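# Place the top reel label-down on the scanner glass

## Task

Take the reel that sits on top of the stack, lay it flat on the scanner's glass with its label facing downward, and release it so the gripper no longer holds it.

## Robot and tools

Robot: two arms on a table, named left_arm and right_arm. The names are labels only and say nothing about image sides. left_arm is mounted at (+0.017, +0.355, 0) m and right_arm at (+0.007, -0.296, 0) m, both facing almost straight along +x. Each arm ends in a parallel two-finger gripper with a wrist camera.

Frame: all positions and orientations use one scene frame. Its origin lies on the table surface midway between the arms; +x reaches out across the table, +z is up, and the +y side is where left_arm sits. Lengths are in metres, quaternions are written w first (qw, qx, qy, qz). The gripper's own +z axis runs along the fingers, and the fingers close along its y axis. The reported end effector point is between the finger pads, roughly 1 cm short of the tips. Reported hand positions can be slightly wrong, more so at long reach, and arms tend to settle a centimetre or so below the commanded height.

The 16-number row: every command that moves the robot uses a single flat list of 16 numbers covering both arms: x, y, z, qw, qx, qy, qz, opening for left_arm, then the same eight for right_arm. x, y, z and the quaternion are an absolute target pose for that gripper in the scene frame, not an offset. Opening runs from -1 (closed) to +1 (fully open, 0.094 m). An arm meant to stay still must be sent its own last reported position and quaternion unchanged, plus the opening it should keep; to hold an orientation steady, repeat the same quaternion rather than copying a drifted reading. A target farther than 0.6 m from the arm's last reported position along any gripper axis makes the call get refused.

Tools:
- execute_actions(actions, pictures): actions is a list holding at most one item. An empty list just reports the state. An item with "rows" (1 to 15 rows of 16 numbers) and optional "steps" (up to 15, default 15) plays one row per control step of 1/30 s, repeating the final row if steps outnumber rows. An item with only "steps" (up to 300) is a wait, counted from the previous result, so thinking time eats into it. pictures (boolean) toggles camera images; by default they are included.
- move(target, speed): target is one 16-number row as above. Both grippers travel in straight lines toward their poses and finish together, over 0.5 to 10 s; longer paths are cut off at 10 s. speed is the top path speed in m/s, 0.002 to 0.5 (default 0.25); rotation is capped at double that in rad/s. The opening is applied when the move begins. Paths ignore obstacles and the other arm, and real motion can overshoot the speed, especially with an almost straight arm.
- wait(seconds): 0 to 10 s with no new command.
- zoom_image(camera, region): camera is cam_high, cam_low, cam_left_wrist or cam_right_wrist (each 504x504); region is [x0, y0, x1, y1] in pixels from the top-left corner, at most 504 by 504.
- read_manual(section): only gives licence text; no motion.
- finished_scene(scene): ends and grades the current scene; irreversible.

Controller behaviour: each control step, the commanded pose is limited to at most 70 mm and 16 degrees away from the measured pose, then solved by damped inverse kinematics, favouring position over orientation. After an action stops, an arm only continues to its last clipped pose, so far targets need more calls; check the result and send the remainder. Joint ranges (rad): waist -2.880 to 2.880, shoulder 0.000 to 3.142, elbow 0.000 to 3.019, wrist pitch -1.693 to 1.571, wrist yaw -1.571 to 1.571, wrist roll -2.094 to 2.094.

Reading results: the state line lists each gripper's position and quaternion. grip_measured is the actual finger gap on the same -1..1 scale; the last Joint positions value gives it in metres. Readings may be off by about 1 mm per gripper. A "pose unreachable" line says the clearance check altered or stopped what went to the named arm; HELD marks steps where the row was partly or fully not sent. A "Hand target" line shows where the controller is currently driving each gripper. A move adds a "move:" line with its ending (done, off_target, moving, held, fault) and limits (paced = the pose was clipped; held = some steps were blocked, after which the arm may jump fast), plus each gripper's distance from its target. If only one arm is named, the other finished fine. Joint torques are raw, offset and noisy. FAULT lines mean an arm stopped; MOTOR HOT warns from 85 °C, and at 100 °C that arm drops everything and sags.

Gripping: to hold, command an opening below grip_measured; about 0.03 under gives a firm grip, smaller margins grip lighter. Pads push up to roughly 50 to 62 N, less on very thin parts.

Avoid: dropping or knocking anything off the table (that fails the task), fast impacts or pressing far past a contact, letting the arms collide, and holding loads for long periods. Brief external tugs on held items can happen. Time passes while you think, and smooth, low-effort motion is preferred.

Each tool is called after "Emit:" as name(argument=value, ...), one argument or row to a line, values as JSON.

## Session

I'll start by looking at the scene.

Emit:
execute_actions(
  actions=[],
)

Scene clock: 0.00 s of 5600.00 s.
left_arm: end_effector_position=(+0.1916, +0.5204, +0.2725) grip_measured=+1.000 end_effector_quat_wxyz=(+0.020, +0.302, +0.953, +0.001) | right_arm: end_effector_position=(+0.5313, +0.1512, +0.1215) grip_measured=+1.000 end_effector_quat_wxyz=(+0.159, +0.271, +0.939, +0.141)
Joint positions: left_arm=[ 0.756  0.947  1.054 -1.657  0.035  1.4    0.094] | right_arm=[ 0.744  1.952  1.658 -0.865  0.121  1.273  0.094]
Joint velocities: left_arm=[-0.024  0.005 -0.002  0.012  0.037  0.007  0.   ] | right_arm=[ 0.005 -0.024  0.002  0.002  0.066 -0.007  0.   ]
Joint torques (N m, as the arm reports them, + toward a larger angle): no reading
Hand target (left_arm): +0.196, +0.525, +0.285; +0.028, +0.303, +0.953, +0.016
Hand target (right_arm): +0.538, +0.157, +0.135; +0.167, +0.271, +0.936, +0.153

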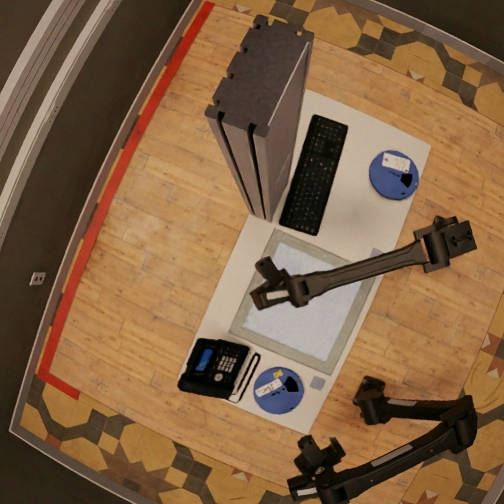

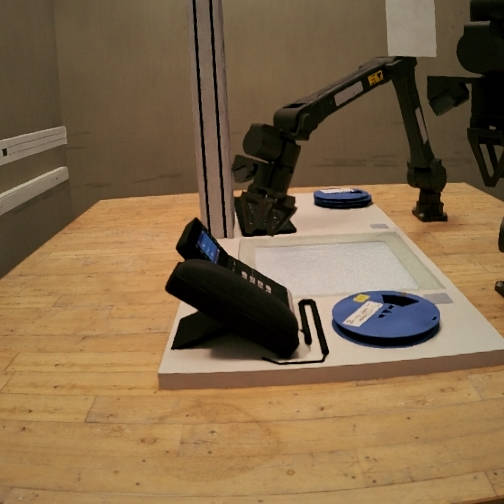

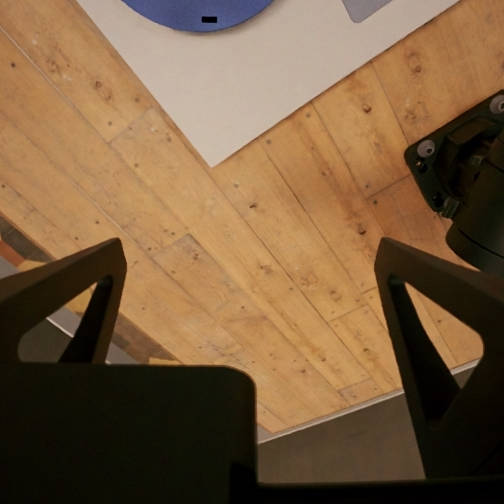

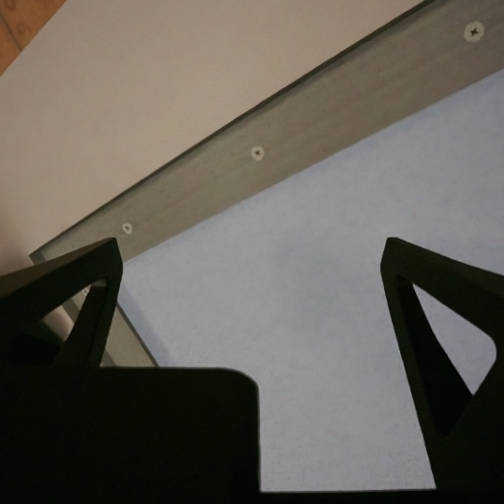

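Emit:
zoom_image(
  camera="cam_low",
  region=[230, 170, 460, 370],
)

Emit:
zoom_image(
  camera="cam_high",
  region=[170, 90, 490, 440],
)

Region (230, 170, 460, 370) of cam_low's 504x504 image, scaled by 2.191, with more detail than that image has; it fills the top 438 rows of this view, and the rest is white.

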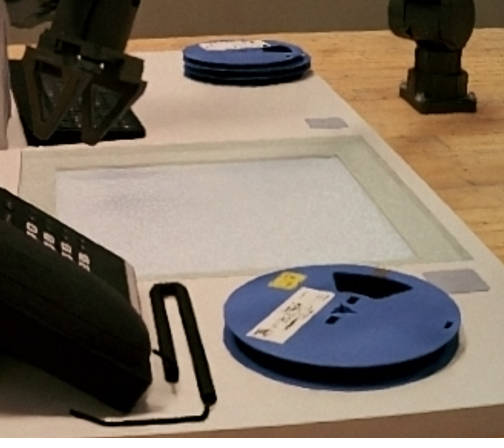

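Region (170, 90, 490, 440) of cam_high's 504x504 image, scaled by 1.440, with more detail than that image has; it fills the left 461 columns of this view, and the rest is white.

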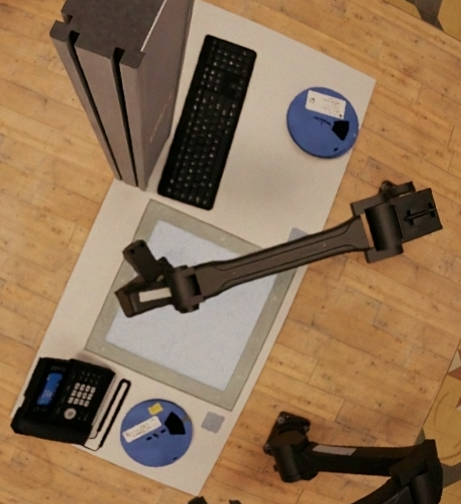

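Emit:
move(
  target=[0.1916, 0.5204, 0.2725, 0.020, 0.302, 0.953, 0.001, 1, 0.30, -0.40, 0.32, 0, 0.0, 1.0, 0, 1],
  speed=0.3,
)

Scene clock: 122.83 s of 5600.00 s.
left_arm: end_effector_position=(+0.1916, +0.5204, +0.2725) grip_measured=+1.000 end_effector_quat_wxyz=(+0.020, +0.302, +0.953, +0.001) | right_arm: end_effector_position=(+0.3000, -0.4030, +0.2960) grip_measured=+1.000 end_effector_quat_wxyz=(-0.015, +0.003, +1.000, -0.007)
Joint positions: left_arm=[ 0.756  0.947  1.054 -1.657  0.035  1.4    0.094] | right_arm=[-0.328  1.173  1.267 -1.689  0.023 -0.328  0.094]
Joint velocities: left_arm=[-0.005 -0.015 -0.012 -0.002 -0.007 -0.022  0.   ] | right_arm=[-0.015 -0.005 -0.007  0.002  0.007 -0.007  0.   ]
Joint torques (N m, as the arm reports them, + toward a larger angle): left_arm=[-0.66 -3.16  8.66  0.28  0.01 -0.1 ] | right_arm=[-0.56 -6.61 13.   -0.15 -0.08 -0.07]
Hand target (left_arm): +0.192, +0.520, +0.272; +0.020, +0.302, +0.953, +0.001
Hand target (right_arm): +0.303, -0.405, +0.315; +0.004, -0.002, +1.000, -0.012
Off the commanded pose (left_arm): 0.000 m, 0 deg.
Off the commanded pose (right_arm): 0.024 m, 2 deg.
joint sent to its limit (right arm) — the command would take joint 4 (wrist pitch) past its lower limit, so that joint was sent only as far as its limit.
After step 90, 117.00 s passed at rest.
move: off_target (right_arm)

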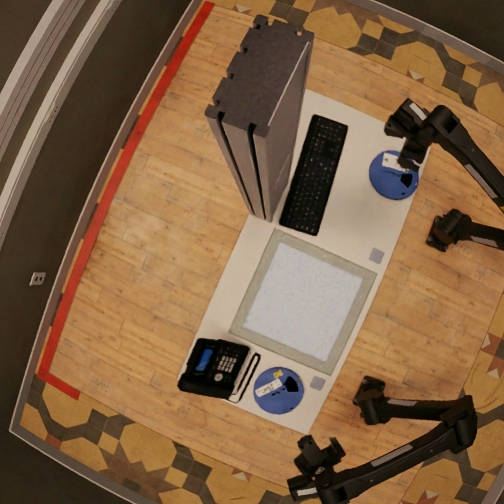

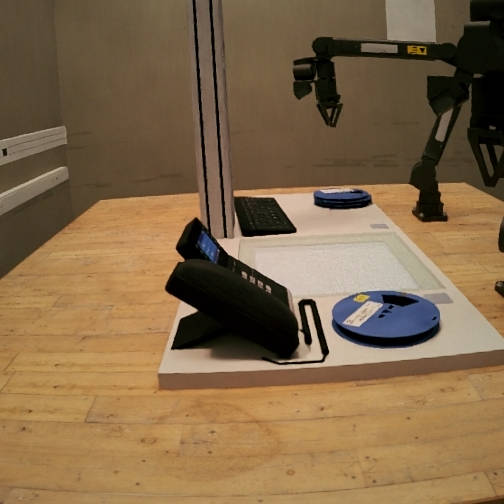

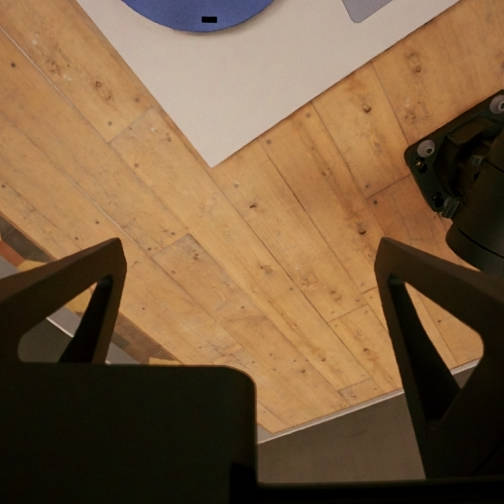

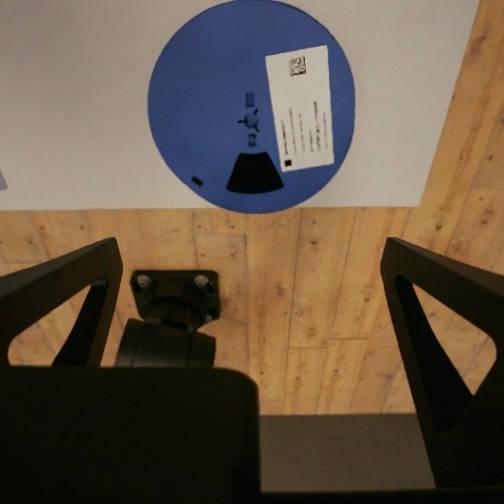

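Emit:
zoom_image(
  camera="cam_low",
  region=[290, 170, 400, 240],
)

Region (290, 170, 400, 240) of cam_low's 504x504 image, scaled by 4.582, with more detail than that image has; it fills the top 321 rows of this view, and the rest is white.

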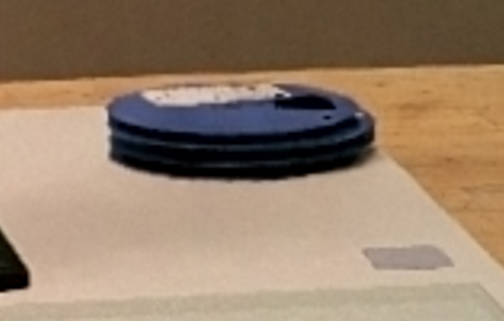

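Emit:
move(
  target=[0.1916, 0.5204, 0.2725, 0.020, 0.302, 0.953, 0.001, 1, 0.385, -0.443, 0.10, 0, 0.0, 1.0, 0, -1],
  speed=0.25,
)

Scene clock: 244.17 s of 5600.00 s.
left_arm: end_effector_position=(+0.1916, +0.5204, +0.2725) grip_measured=+1.000 end_effector_quat_wxyz=(+0.020, +0.302, +0.953, +0.001) | right_arm: end_effector_position=(+0.3853, -0.4367, +0.0965) grip_measured=-0.985 end_effector_quat_wxyz=(-0.013, -0.001, +1.000, +0.003)
Joint positions: left_arm=[ 0.756  0.947  1.054 -1.657  0.035  1.4    0.094] | right_arm=[-0.346  1.515  1.053 -1.136  0.003 -0.354  0.001]
Joint velocities: left_arm=[-0.015 -0.005  0.002 -0.012 -0.022 -0.007  0.   ] | right_arm=[-0.015 -0.015 -0.027 -0.002  0.007  0.037  0.   ]
Joint torques (N m, as the arm reports them, + toward a larger angle): left_arm=[-0.67 -3.12  8.65  0.27  0.01 -0.1 ] | right_arm=[ -1.33 -10.47   8.66   1.13  -0.07  -0.09]
Hand target (left_arm): +0.192, +0.520, +0.272; +0.020, +0.302, +0.953, +0.001
Hand target (right_arm): +0.390, -0.443, +0.101; -0.000, +0.000, +1.000, -0.000
Off the commanded pose (left_arm): 0.000 m, 0 deg.
Off the commanded pose (right_arm): 0.007 m, 2 deg.
After step 90, 117.00 s passed at rest.
move: done

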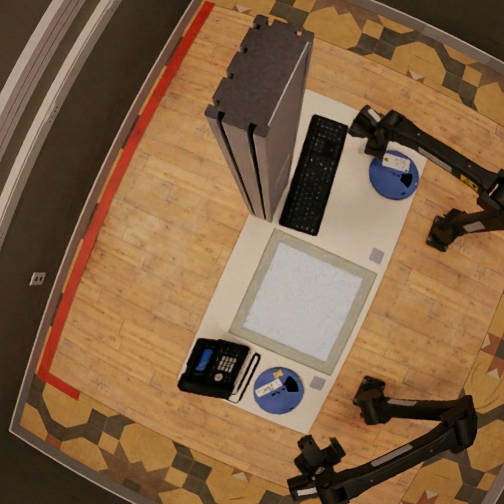

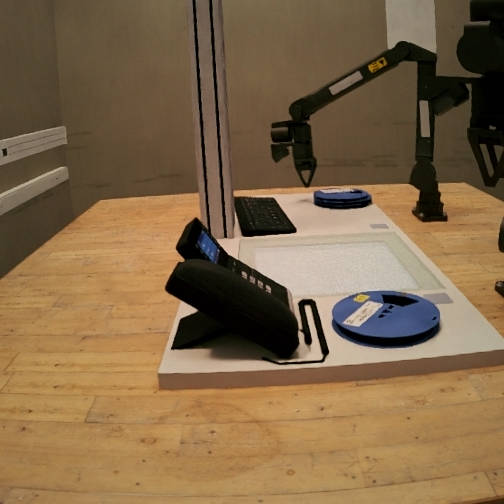

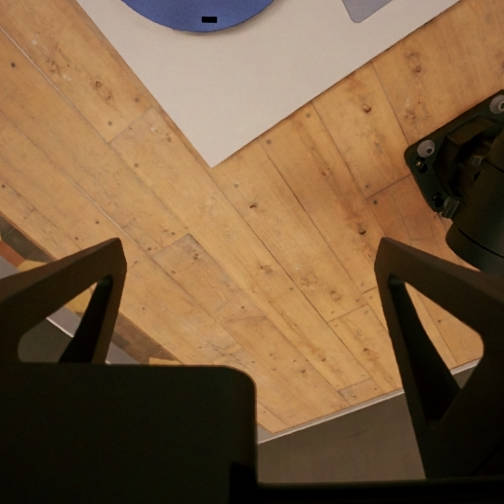

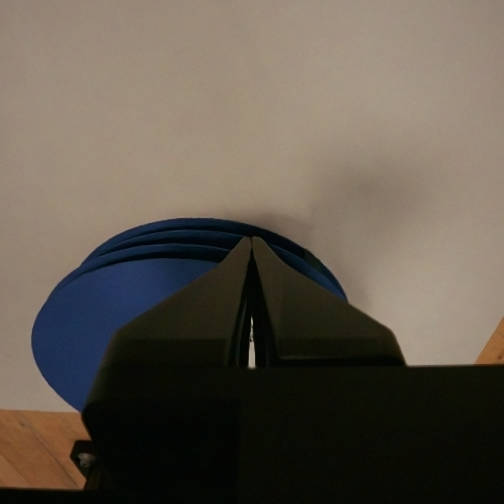

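Emit:
move(
  target=[0.1916, 0.5204, 0.2725, 0.020, 0.302, 0.953, 0.001, 1, 0.405, -0.450, 0.065, 0, 0.0, 1.0, 0, -1],
  speed=0.1,
)

Scene clock: 255.47 s of 5600.00 s.
left_arm: end_effector_position=(+0.1916, +0.5204, +0.2725) grip_measured=+1.000 end_effector_quat_wxyz=(+0.020, +0.302, +0.953, +0.001) | right_arm: end_effector_position=(+0.4021, -0.4435, +0.0662) grip_measured=-0.985 end_effector_quat_wxyz=(-0.007, -0.001, +1.000, +0.001)
Joint positions: left_arm=[ 0.756  0.947  1.054 -1.657  0.035  1.4    0.094] | right_arm=[-0.347  1.591  1.053 -1.047  0.003 -0.356  0.001]
Joint velocities: left_arm=[-0.005  0.005  0.012 -0.032 -0.007  0.022  0.   ] | right_arm=[-0.015 -0.024 -0.022  0.002 -0.007  0.066  0.001]
Joint torques (N m, as the arm reports them, + toward a larger angle): left_arm=[-0.65 -3.11  8.66  0.27  0.01 -0.1 ] | right_arm=[ -1.51 -10.25   8.38   1.05  -0.09  -0.08]
Hand target (left_arm): +0.192, +0.520, +0.272; +0.020, +0.302, +0.953, +0.001
Hand target (right_arm): +0.406, -0.450, +0.065; -0.000, +0.000, +1.000, -0.000
Off the commanded pose (left_arm): 0.000 m, 0 deg.
Off the commanded pose (right_arm): 0.007 m, 1 deg.
After step 90, 7.50 s passed at rest.
move: done

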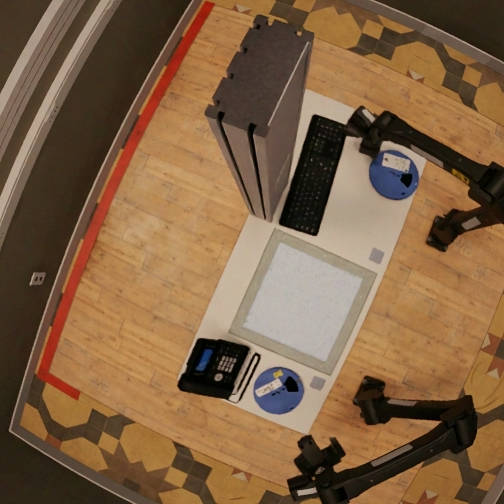

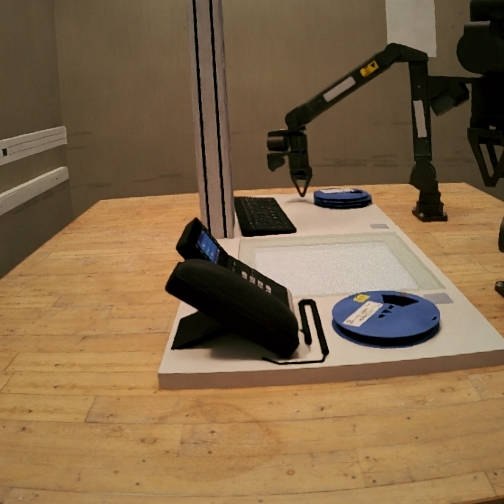

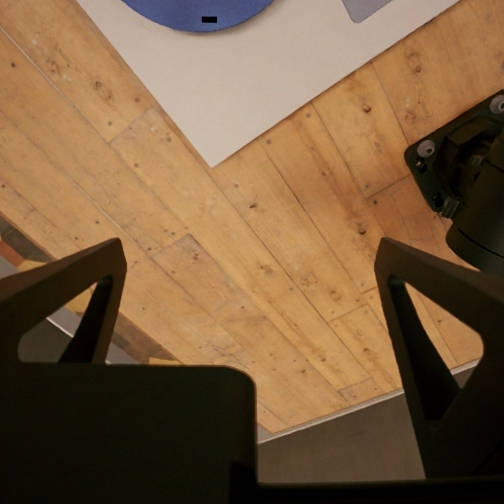

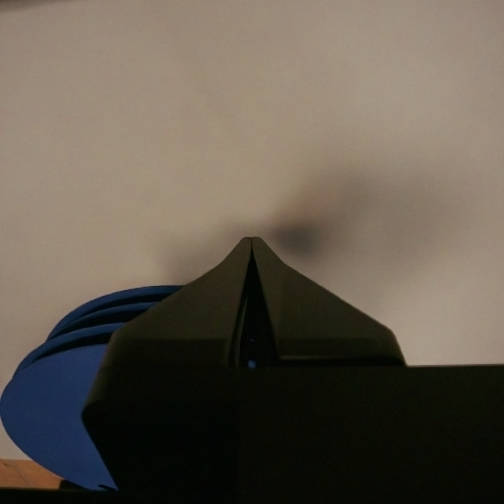

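Emit:
zoom_image(
  camera="cam_low",
  region=[270, 140, 380, 220],
)

Region (270, 140, 380, 220) of cam_low's 504x504 image, scaled by 4.582, with more detail than that image has; it fills the top 367 rows of this view, and the rest is white.

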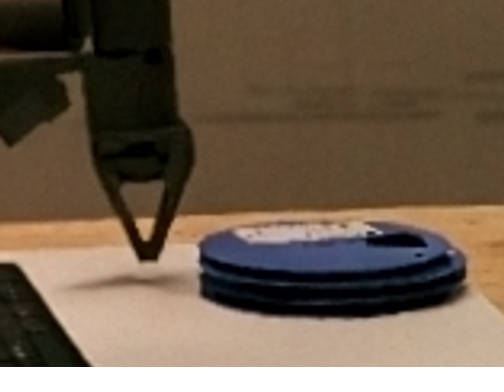

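Emit:
move(
  target=[0.1916, 0.5204, 0.2725, 0.020, 0.302, 0.953, 0.001, 1, 0.355, -0.4255, 0.066, 0, 0.0, 1.0, 0, -1],
  speed=0.05,
)

Scene clock: 284.90 s of 5600.00 s.
left_arm: end_effector_position=(+0.1916, +0.5204, +0.2725) grip_measured=+1.000 end_effector_quat_wxyz=(+0.020, +0.302, +0.953, +0.001) | right_arm: end_effector_position=(+0.3517, -0.4247, +0.0609) grip_measured=-0.986 end_effector_quat_wxyz=(-0.012, -0.001, +1.000, +0.003)
Joint positions: left_arm=[ 0.756  0.947  1.054 -1.657  0.035  1.4    0.094] | right_arm=[-0.347  1.476  0.902 -1.022  0.002 -0.356  0.001]
Joint velocities: left_arm=[-0.005 -0.015  0.007 -0.012  0.022 -0.022  0.   ] | right_arm=[ 0.015 -0.024  0.017  0.007 -0.022 -0.037  0.   ]
Joint torques (N m, as the arm reports them, + toward a larger angle): left_arm=[-0.67 -3.14  8.66  0.27  0.01 -0.1 ] | right_arm=[-0.43 -9.97  7.36  0.87 -0.08  0.01]
Hand target (left_arm): +0.192, +0.520, +0.272; +0.020, +0.302, +0.953, +0.001
Hand target (right_arm): +0.355, -0.426, +0.065; -0.000, +0.000, +1.000, +0.000
Off the commanded pose (left_arm): 0.000 m, 0 deg.
Off the commanded pose (right_arm): 0.006 m, 1 deg.
After step 90, 25.13 s passed at rest.
move: done

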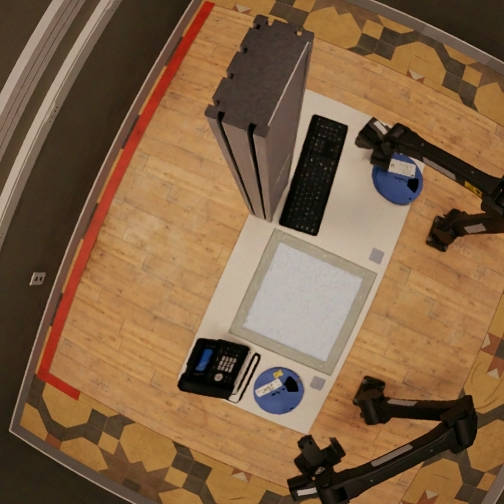

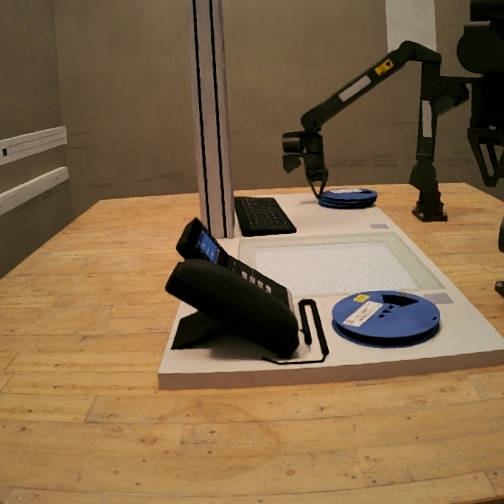

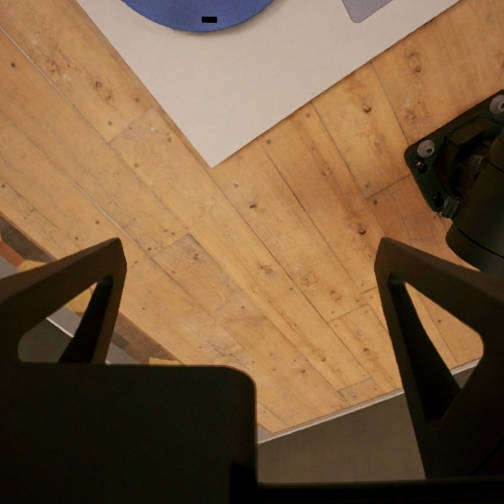

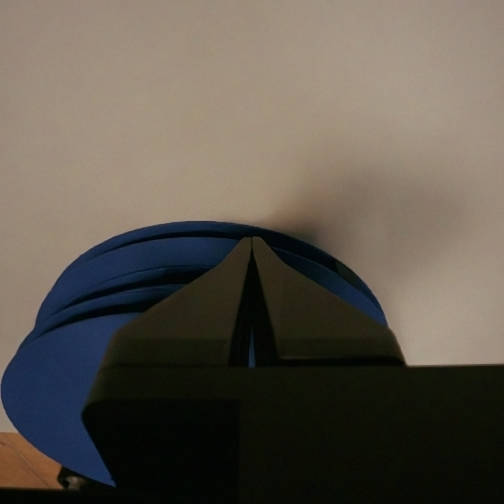

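Emit:
zoom_image(
  camera="cam_low",
  region=[280, 140, 390, 220],
)

Region (280, 140, 390, 220) of cam_low's 504x504 image, scaled by 4.582, with more detail than that image has; it fills the top 367 rows of this view, and the rest is white.

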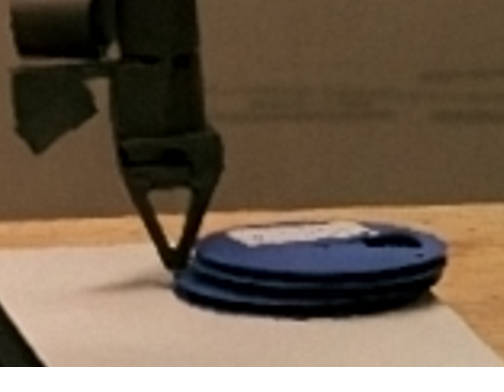

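Emit:
move(
  target=[0.1916, 0.5204, 0.2725, 0.020, 0.302, 0.953, 0.001, 1, 0.358, -0.427, 0.075, 0, 0.0, 1.0, 0, -1],
  speed=0.05,
)

Scene clock: 300.00 s of 5600.00 s.
left_arm: end_effector_position=(+0.1916, +0.5204, +0.2725) grip_measured=+1.000 end_effector_quat_wxyz=(+0.020, +0.302, +0.953, +0.001) | right_arm: end_effector_position=(+0.3514, -0.4246, +0.0625) grip_measured=-0.986 end_effector_quat_wxyz=(-0.011, -0.001, +1.000, +0.003)
Joint positions: left_arm=[ 0.756  0.947  1.054 -1.657  0.035  1.4    0.094] | right_arm=[-0.347  1.471  0.902 -1.025  0.002 -0.356  0.001]
Joint velocities: left_arm=[-0.015  0.005  0.007 -0.002  0.037  0.007  0.   ] | right_arm=[ 0.005 -0.005  0.007 -0.022  0.037 -0.022  0.001]
Joint torques (N m, as the arm reports them, + toward a larger angle): left_arm=[-0.66 -3.11  8.66  0.27  0.01 -0.1 ] | right_arm=[ -0.37 -10.04   9.37  -0.01  -0.08   0.02]
Hand target (left_arm): +0.192, +0.520, +0.272; +0.020, +0.302, +0.953, +0.001
Hand target (right_arm): +0.358, -0.427, +0.075; +0.000, +0.000, +1.000, +0.000
Off the commanded pose (left_arm): 0.000 m, 0 deg.
Off the commanded pose (right_arm): 0.014 m, 1 deg.
After step 90, 11.40 s passed at rest.
move: off_target (right_arm)

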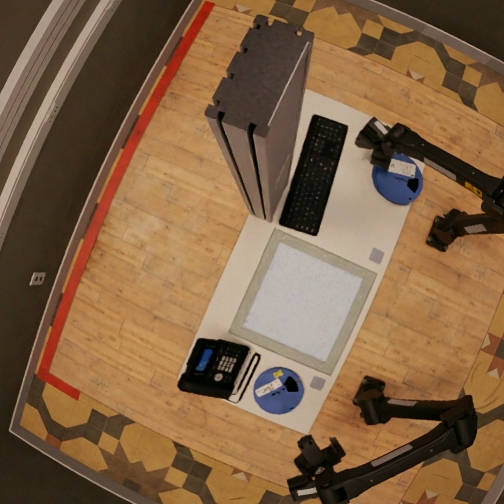

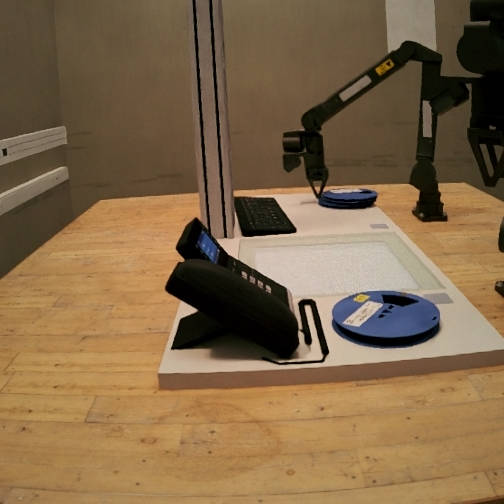

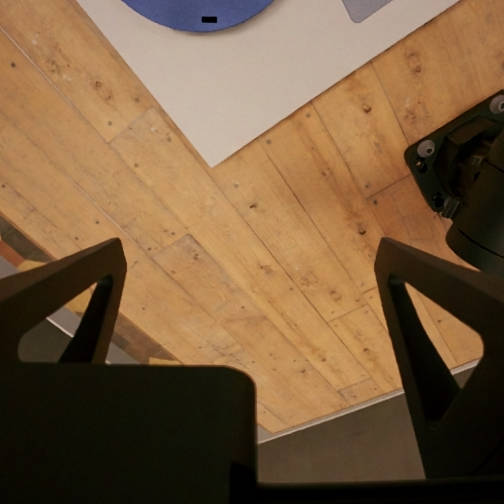

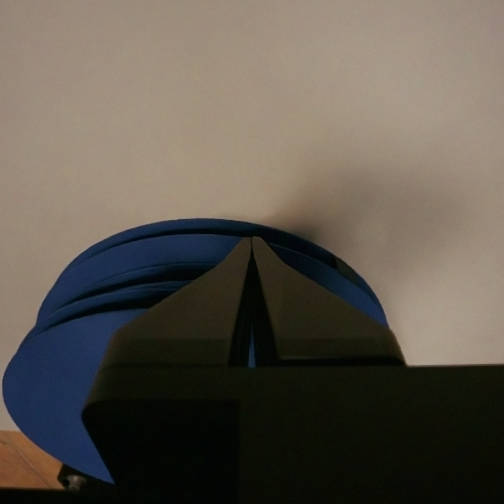

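Emit:
move(
  target=[0.1916, 0.5204, 0.2725, 0.020, 0.302, 0.953, 0.001, 1, 0.375, -0.4335, 0.08, 0, 0.0, 1.0, 0, -1],
  speed=0.1,
)

Scene clock: 308.87 s of 5600.00 s.
left_arm: end_effector_position=(+0.1916, +0.5204, +0.2725) grip_measured=+1.000 end_effector_quat_wxyz=(+0.020, +0.302, +0.953, +0.001) | right_arm: end_effector_position=(+0.3635, -0.4291, +0.0743) grip_measured=-0.986 end_effector_quat_wxyz=(-0.003, -0.001, +1.000, +0.000)
Joint positions: left_arm=[ 0.756  0.947  1.054 -1.657  0.035  1.4    0.094] | right_arm=[-0.347  1.474  0.942 -1.044  0.002 -0.356  0.001]
Joint velocities: left_arm=[-0.005  0.015 -0.002 -0.012 -0.051  0.007  0.   ] | right_arm=[-0.015  0.015  0.022 -0.012 -0.051 -0.007 -0.   ]
Joint torques (N m, as the arm reports them, + toward a larger angle): left_arm=[-0.68 -3.17  8.66  0.27  0.01 -0.09] | right_arm=[-0.2  -8.07 11.05 -0.03 -0.09  0.02]
Hand target (left_arm): +0.192, +0.520, +0.272; +0.020, +0.302, +0.953, +0.001
Hand target (right_arm): +0.375, -0.433, +0.080; +0.000, +0.000, +1.000, +0.000
Off the commanded pose (left_arm): 0.000 m, 0 deg.
Off the commanded pose (right_arm): 0.014 m, 0 deg.
After step 90, 5.07 s passed at rest.
move: off_target (right_arm)

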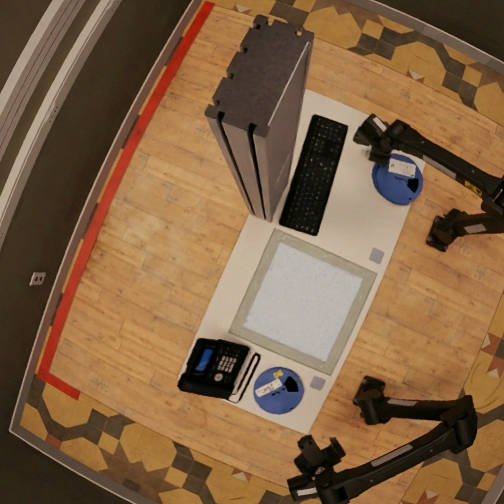

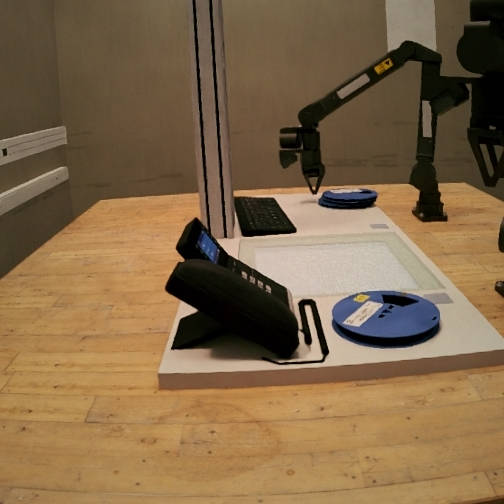

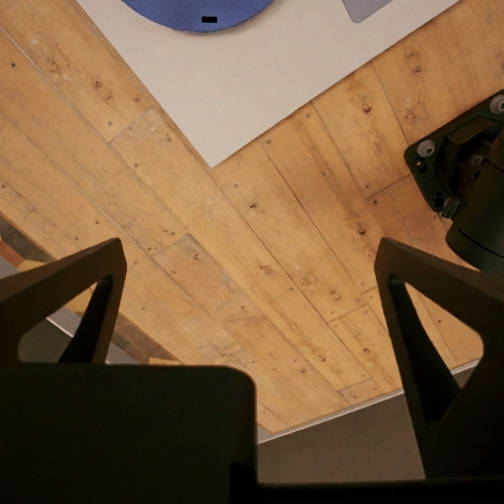

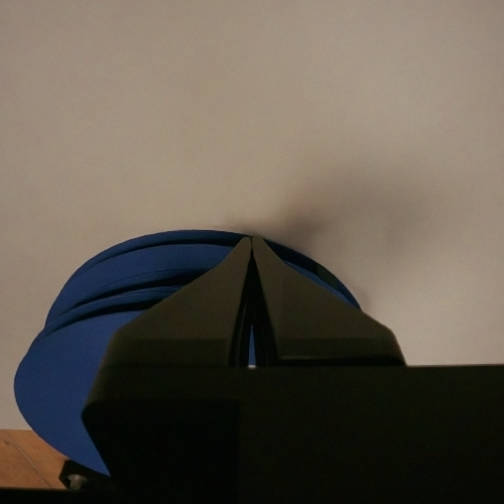

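Emit:
zoom_image(
  camera="cam_low",
  region=[280, 140, 390, 220],
)

Region (280, 140, 390, 220) of cam_low's 504x504 image, scaled by 4.582, with more detail than that image has; it fills the top 367 rows of this view, and the rest is white.

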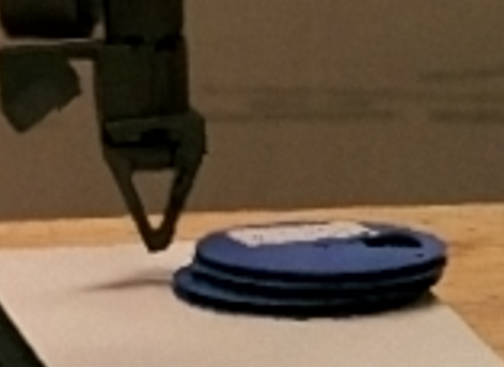

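Emit:
zoom_image(
  camera="cam_high",
  region=[330, 100, 480, 250],
)

Region (330, 100, 480, 250) of cam_high's 504x504 image, scaled by 3.360, with more detail than that image has.

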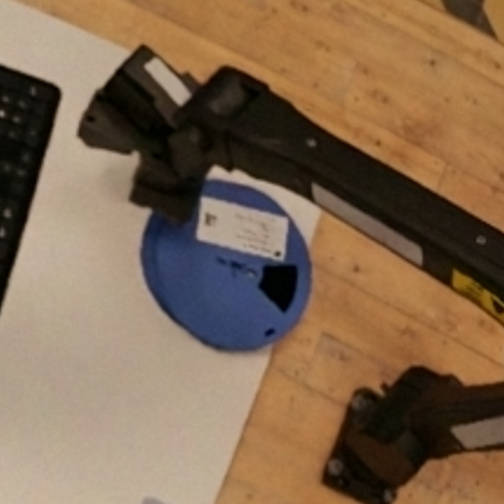

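Emit:
move(
  target=[0.1916, 0.5204, 0.2725, 0.020, 0.302, 0.953, 0.001, 1, 0.325, -0.414, 0.075, 0, 0.0, 1.0, 0, -1],
  speed=0.05,
)

Emit:
zoom_image(
  camera="cam_low",
  region=[280, 140, 390, 220],
)

Scene clock: 348.47 s of 5600.00 s.
left_arm: end_effector_position=(+0.1916, +0.5204, +0.2725) grip_measured=+1.000 end_effector_quat_wxyz=(+0.020, +0.302, +0.953, +0.001) | right_arm: end_effector_position=(+0.3226, -0.4139, +0.0708) grip_measured=-0.986 end_effector_quat_wxyz=(-0.010, -0.001, +1.000, +0.003)
Joint positions: left_arm=[ 0.756  0.947  1.054 -1.657  0.035  1.4    0.094] | right_arm=[-0.347  1.378  0.831 -1.044  0.002 -0.356  0.001]
Joint velocities: left_arm=[ 0.005 -0.015 -0.007 -0.007  0.007 -0.022  0.   ] | right_arm=[-0.005 -0.015  0.002  0.007  0.007  0.051  0.001]
Joint torques (N m, as the arm reports them, + toward a larger angle): left_arm=[-0.68 -3.13  8.65  0.27  0.01 -0.1 ] | right_arm=[-0.35 -8.65  7.75  0.7  -0.08  0.01]
Hand target (left_arm): +0.192, +0.520, +0.272; +0.020, +0.302, +0.953, +0.001
Hand target (right_arm): +0.325, -0.415, +0.075; -0.000, +0.000, +1.000, -0.000
Off the commanded pose (left_arm): 0.000 m, 0 deg.
Off the commanded pose (right_arm): 0.005 m, 1 deg.
After step 90, 35.47 s passed at rest.
move: done

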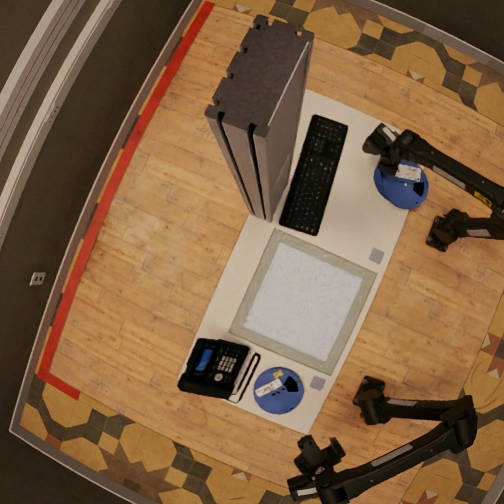

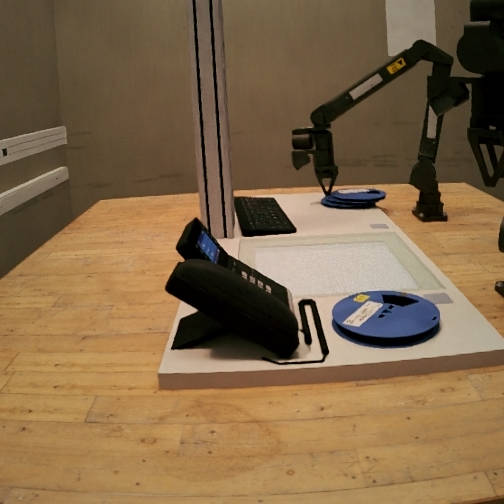

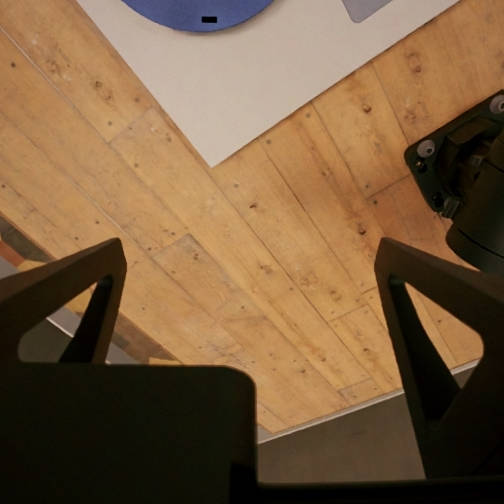

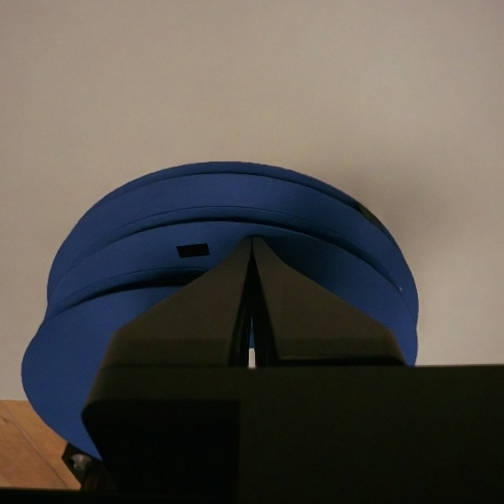

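Region (280, 140, 390, 220) of cam_low's 504x504 image, scaled by 4.582, with more detail than that image has; it fills the top 367 rows of this view, and the rest is white.

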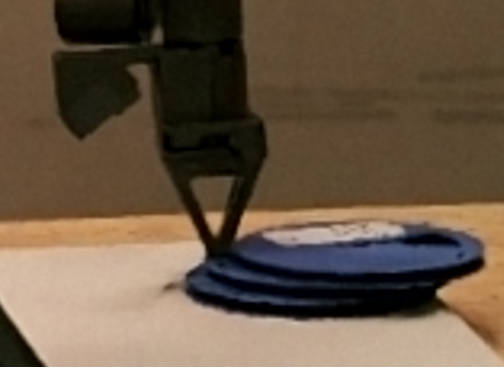

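Emit:
zoom_image(
  camera="cam_right_wrist",
  region=[60, 140, 300, 320],
)

Region (60, 140, 300, 320) of cam_right_wrist's 504x504 image, scaled by 2.100, with more detail than that image has; it fills the top 378 rows of this view, and the rest is white.

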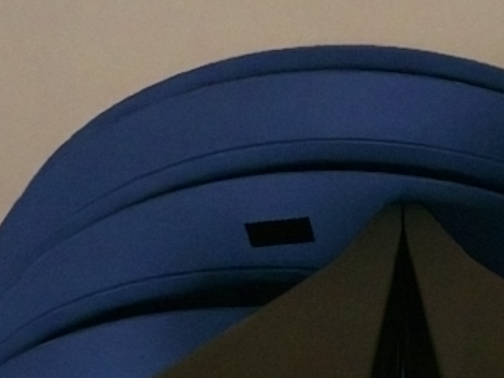

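Emit:
move(
  target=[0.1916, 0.5204, 0.2725, 0.020, 0.302, 0.953, 0.001, 1, 0.300, -0.405, 0.075, 0, 0.0, 1.0, 0, -1],
  speed=0.05,
)

Scene clock: 469.27 s of 5600.00 s.
left_arm: end_effector_position=(+0.1916, +0.5204, +0.2725) grip_measured=+1.000 end_effector_quat_wxyz=(+0.020, +0.302, +0.953, +0.001) | right_arm: end_effector_position=(+0.2989, -0.4051, +0.0718) grip_measured=-0.986 end_effector_quat_wxyz=(-0.006, -0.001, +1.000, +0.001)
Joint positions: left_arm=[ 0.756  0.947  1.054 -1.657  0.035  1.4    0.094] | right_arm=[-0.347  1.303  0.764 -1.044  0.001 -0.356  0.001]
Joint velocities: left_arm=[ 0.005 -0.015 -0.002 -0.002 -0.037 -0.007  0.   ] | right_arm=[-0.015 -0.015 -0.012 -0.017  0.022  0.007  0.001]
Joint torques (N m, as the arm reports them, + toward a larger angle): left_arm=[-0.66 -3.11  8.66  0.27  0.01 -0.1 ] | right_arm=[-0.27 -7.26  7.71  0.47 -0.08  0.01]
Hand target (left_arm): +0.192, +0.520, +0.272; +0.020, +0.302, +0.953, +0.001
Hand target (right_arm): +0.300, -0.405, +0.075; -0.000, +0.000, +1.000, +0.000
Off the commanded pose (left_arm): 0.000 m, 0 deg.
Off the commanded pose (right_arm): 0.003 m, 1 deg.
After step 90, 117.00 s passed at rest.
move: done

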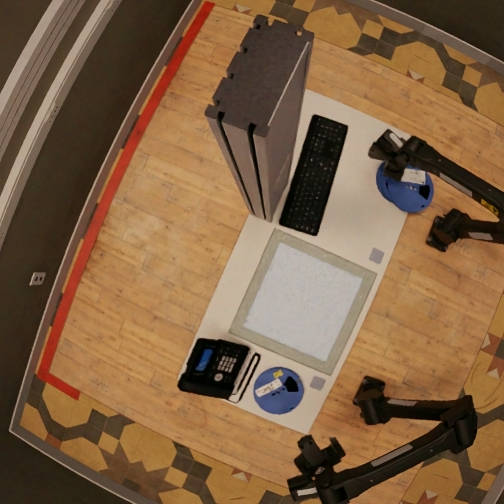

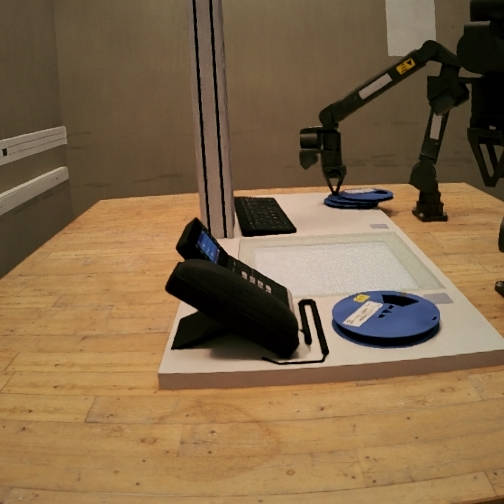

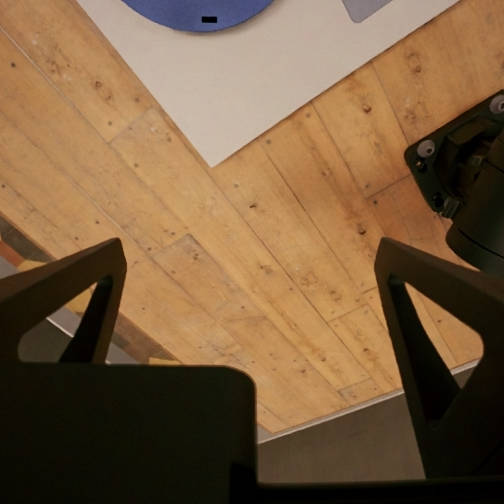

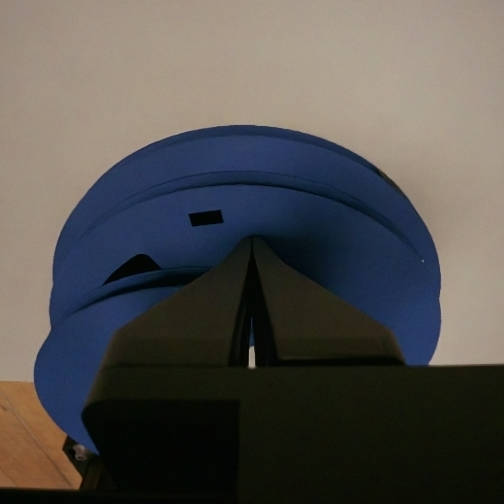

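Emit:
move(
  target=[0.1916, 0.5204, 0.2725, 0.020, 0.302, 0.953, 0.001, 1, 0.325, -0.415, 0.18, 0, 0.0, 1.0, 0, -1],
  speed=0.2,
)

Scene clock: 556.93 s of 5600.00 s.
left_arm: end_effector_position=(+0.1916, +0.5204, +0.2725) grip_measured=+1.000 end_effector_quat_wxyz=(+0.020, +0.302, +0.953, +0.001) | right_arm: end_effector_position=(+0.3151, -0.4111, +0.1663) grip_measured=-0.986 end_effector_quat_wxyz=(-0.012, -0.001, +1.000, +0.004)
Joint positions: left_arm=[ 0.756  0.947  1.054 -1.657  0.035  1.4    0.094] | right_arm=[-0.347  1.249  0.986 -1.333  0.001 -0.356  0.001]
Joint velocities: left_arm=[ 0.005 -0.015 -0.017 -0.002  0.007  0.007  0.   ] | right_arm=[-0.015 -0.015 -0.012 -0.002 -0.051 -0.037 -0.001]
Joint torques (N m, as the arm reports them, + toward a larger angle): left_arm=[-0.66 -3.14  8.66  0.27  0.01 -0.1 ] | right_arm=[-0.32 -7.09 11.88 -0.1  -0.07  0.01]
Hand target (left_arm): +0.192, +0.520, +0.272; +0.020, +0.302, +0.953, +0.001
Hand target (right_arm): +0.323, -0.414, +0.181; +0.000, +0.000, +1.000, -0.000
Off the commanded pose (left_arm): 0.000 m, 0 deg.
Off the commanded pose (right_arm): 0.017 m, 1 deg.
After step 90, 83.70 s passed at rest.
move: off_target (right_arm)

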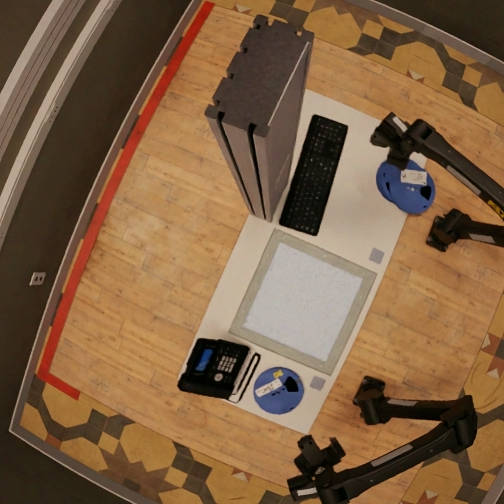

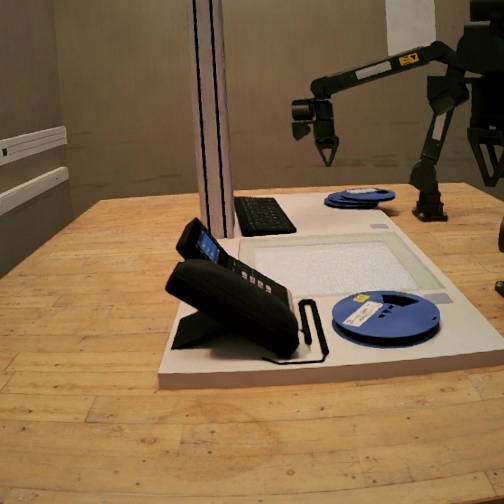

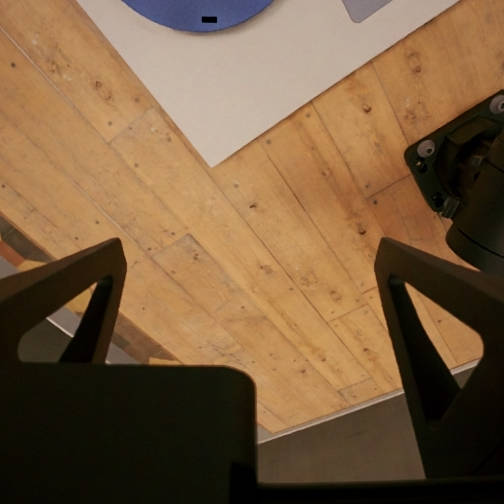

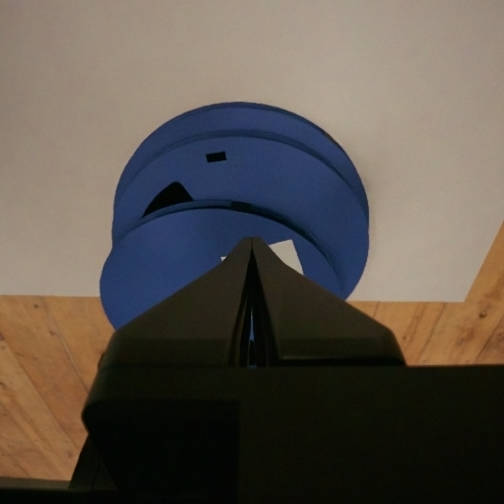

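Emit:
move(
  target=[0.1916, 0.5204, 0.2725, 0.020, 0.302, 0.953, 0.001, 1, -0.10, -0.55, 0.22, 0, 0.887, 0.461, 0, 0.06],
  speed=0.25,
)

Scene clock: 571.17 s of 5600.00 s.
left_arm: end_effector_position=(+0.1916, +0.5204, +0.2725) grip_measured=+1.000 end_effector_quat_wxyz=(+0.020, +0.302, +0.953, +0.001) | right_arm: end_effector_position=(-0.0915, -0.5381, +0.2048) grip_measured=+0.058 end_effector_quat_wxyz=(-0.024, +0.882, +0.470, +0.011)
Joint positions: left_arm=[ 0.756  0.947  1.054 -1.657  0.035  1.4    0.094] | right_arm=[-1.933  1.052  0.94  -1.507  0.023  0.223  0.05 ]
Joint velocities: left_arm=[-0.005 -0.024  0.012 -0.027  0.037 -0.037  0.   ] | right_arm=[-0.005 -0.015  0.017 -0.012  0.037  0.007 -0.   ]
Joint torques (N m, as the arm reports them, + toward a larger angle): left_arm=[-0.65 -3.15  8.66  0.27  0.01 -0.1 ] | right_arm=[-1.02 -3.38 13.19  0.91  0.09  0.12]
Hand target (left_arm): +0.192, +0.520, +0.272; +0.020, +0.302, +0.953, +0.001
Hand target (right_arm): -0.100, -0.553, +0.220; -0.008, +0.887, +0.461, -0.009
Off the commanded pose (left_arm): 0.000 m, 0 deg.
Off the commanded pose (right_arm): 0.021 m, 3 deg.
After step 90, 6.43 s passed at rest.
move: off_target (right_arm)

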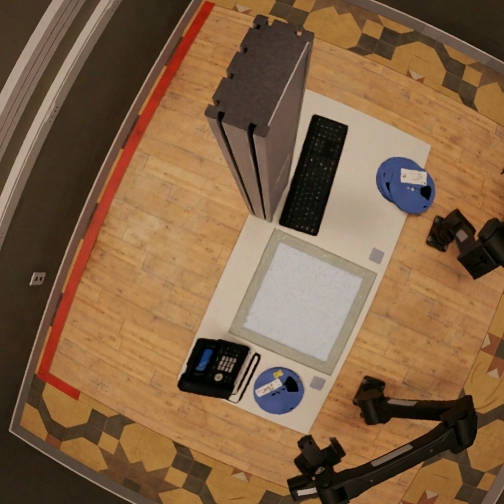

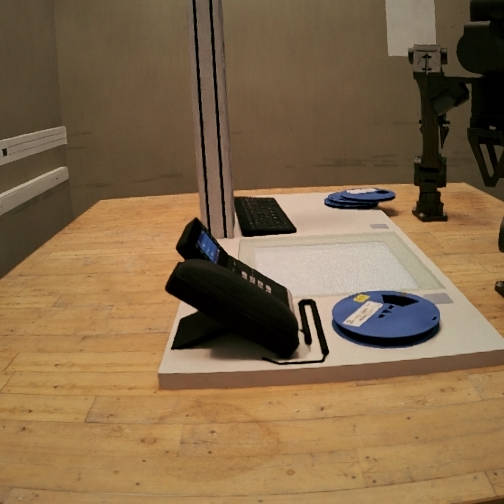

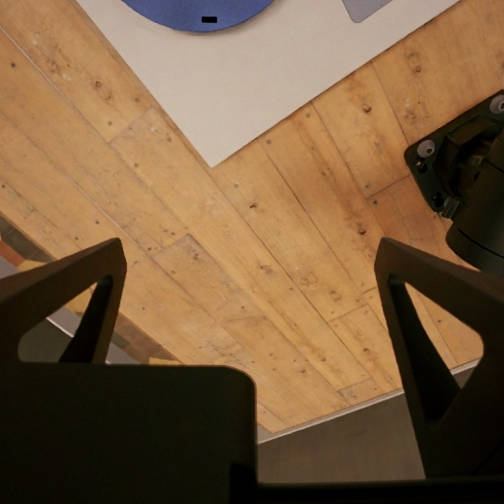

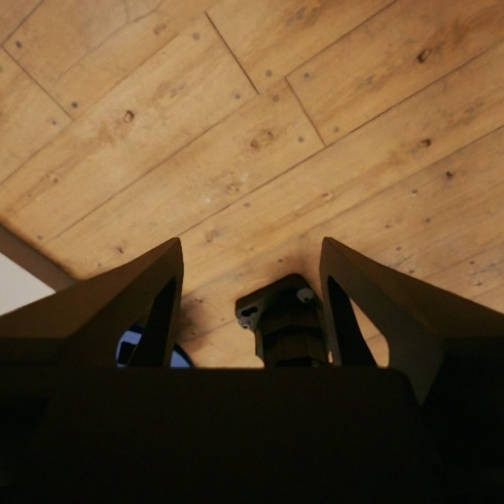

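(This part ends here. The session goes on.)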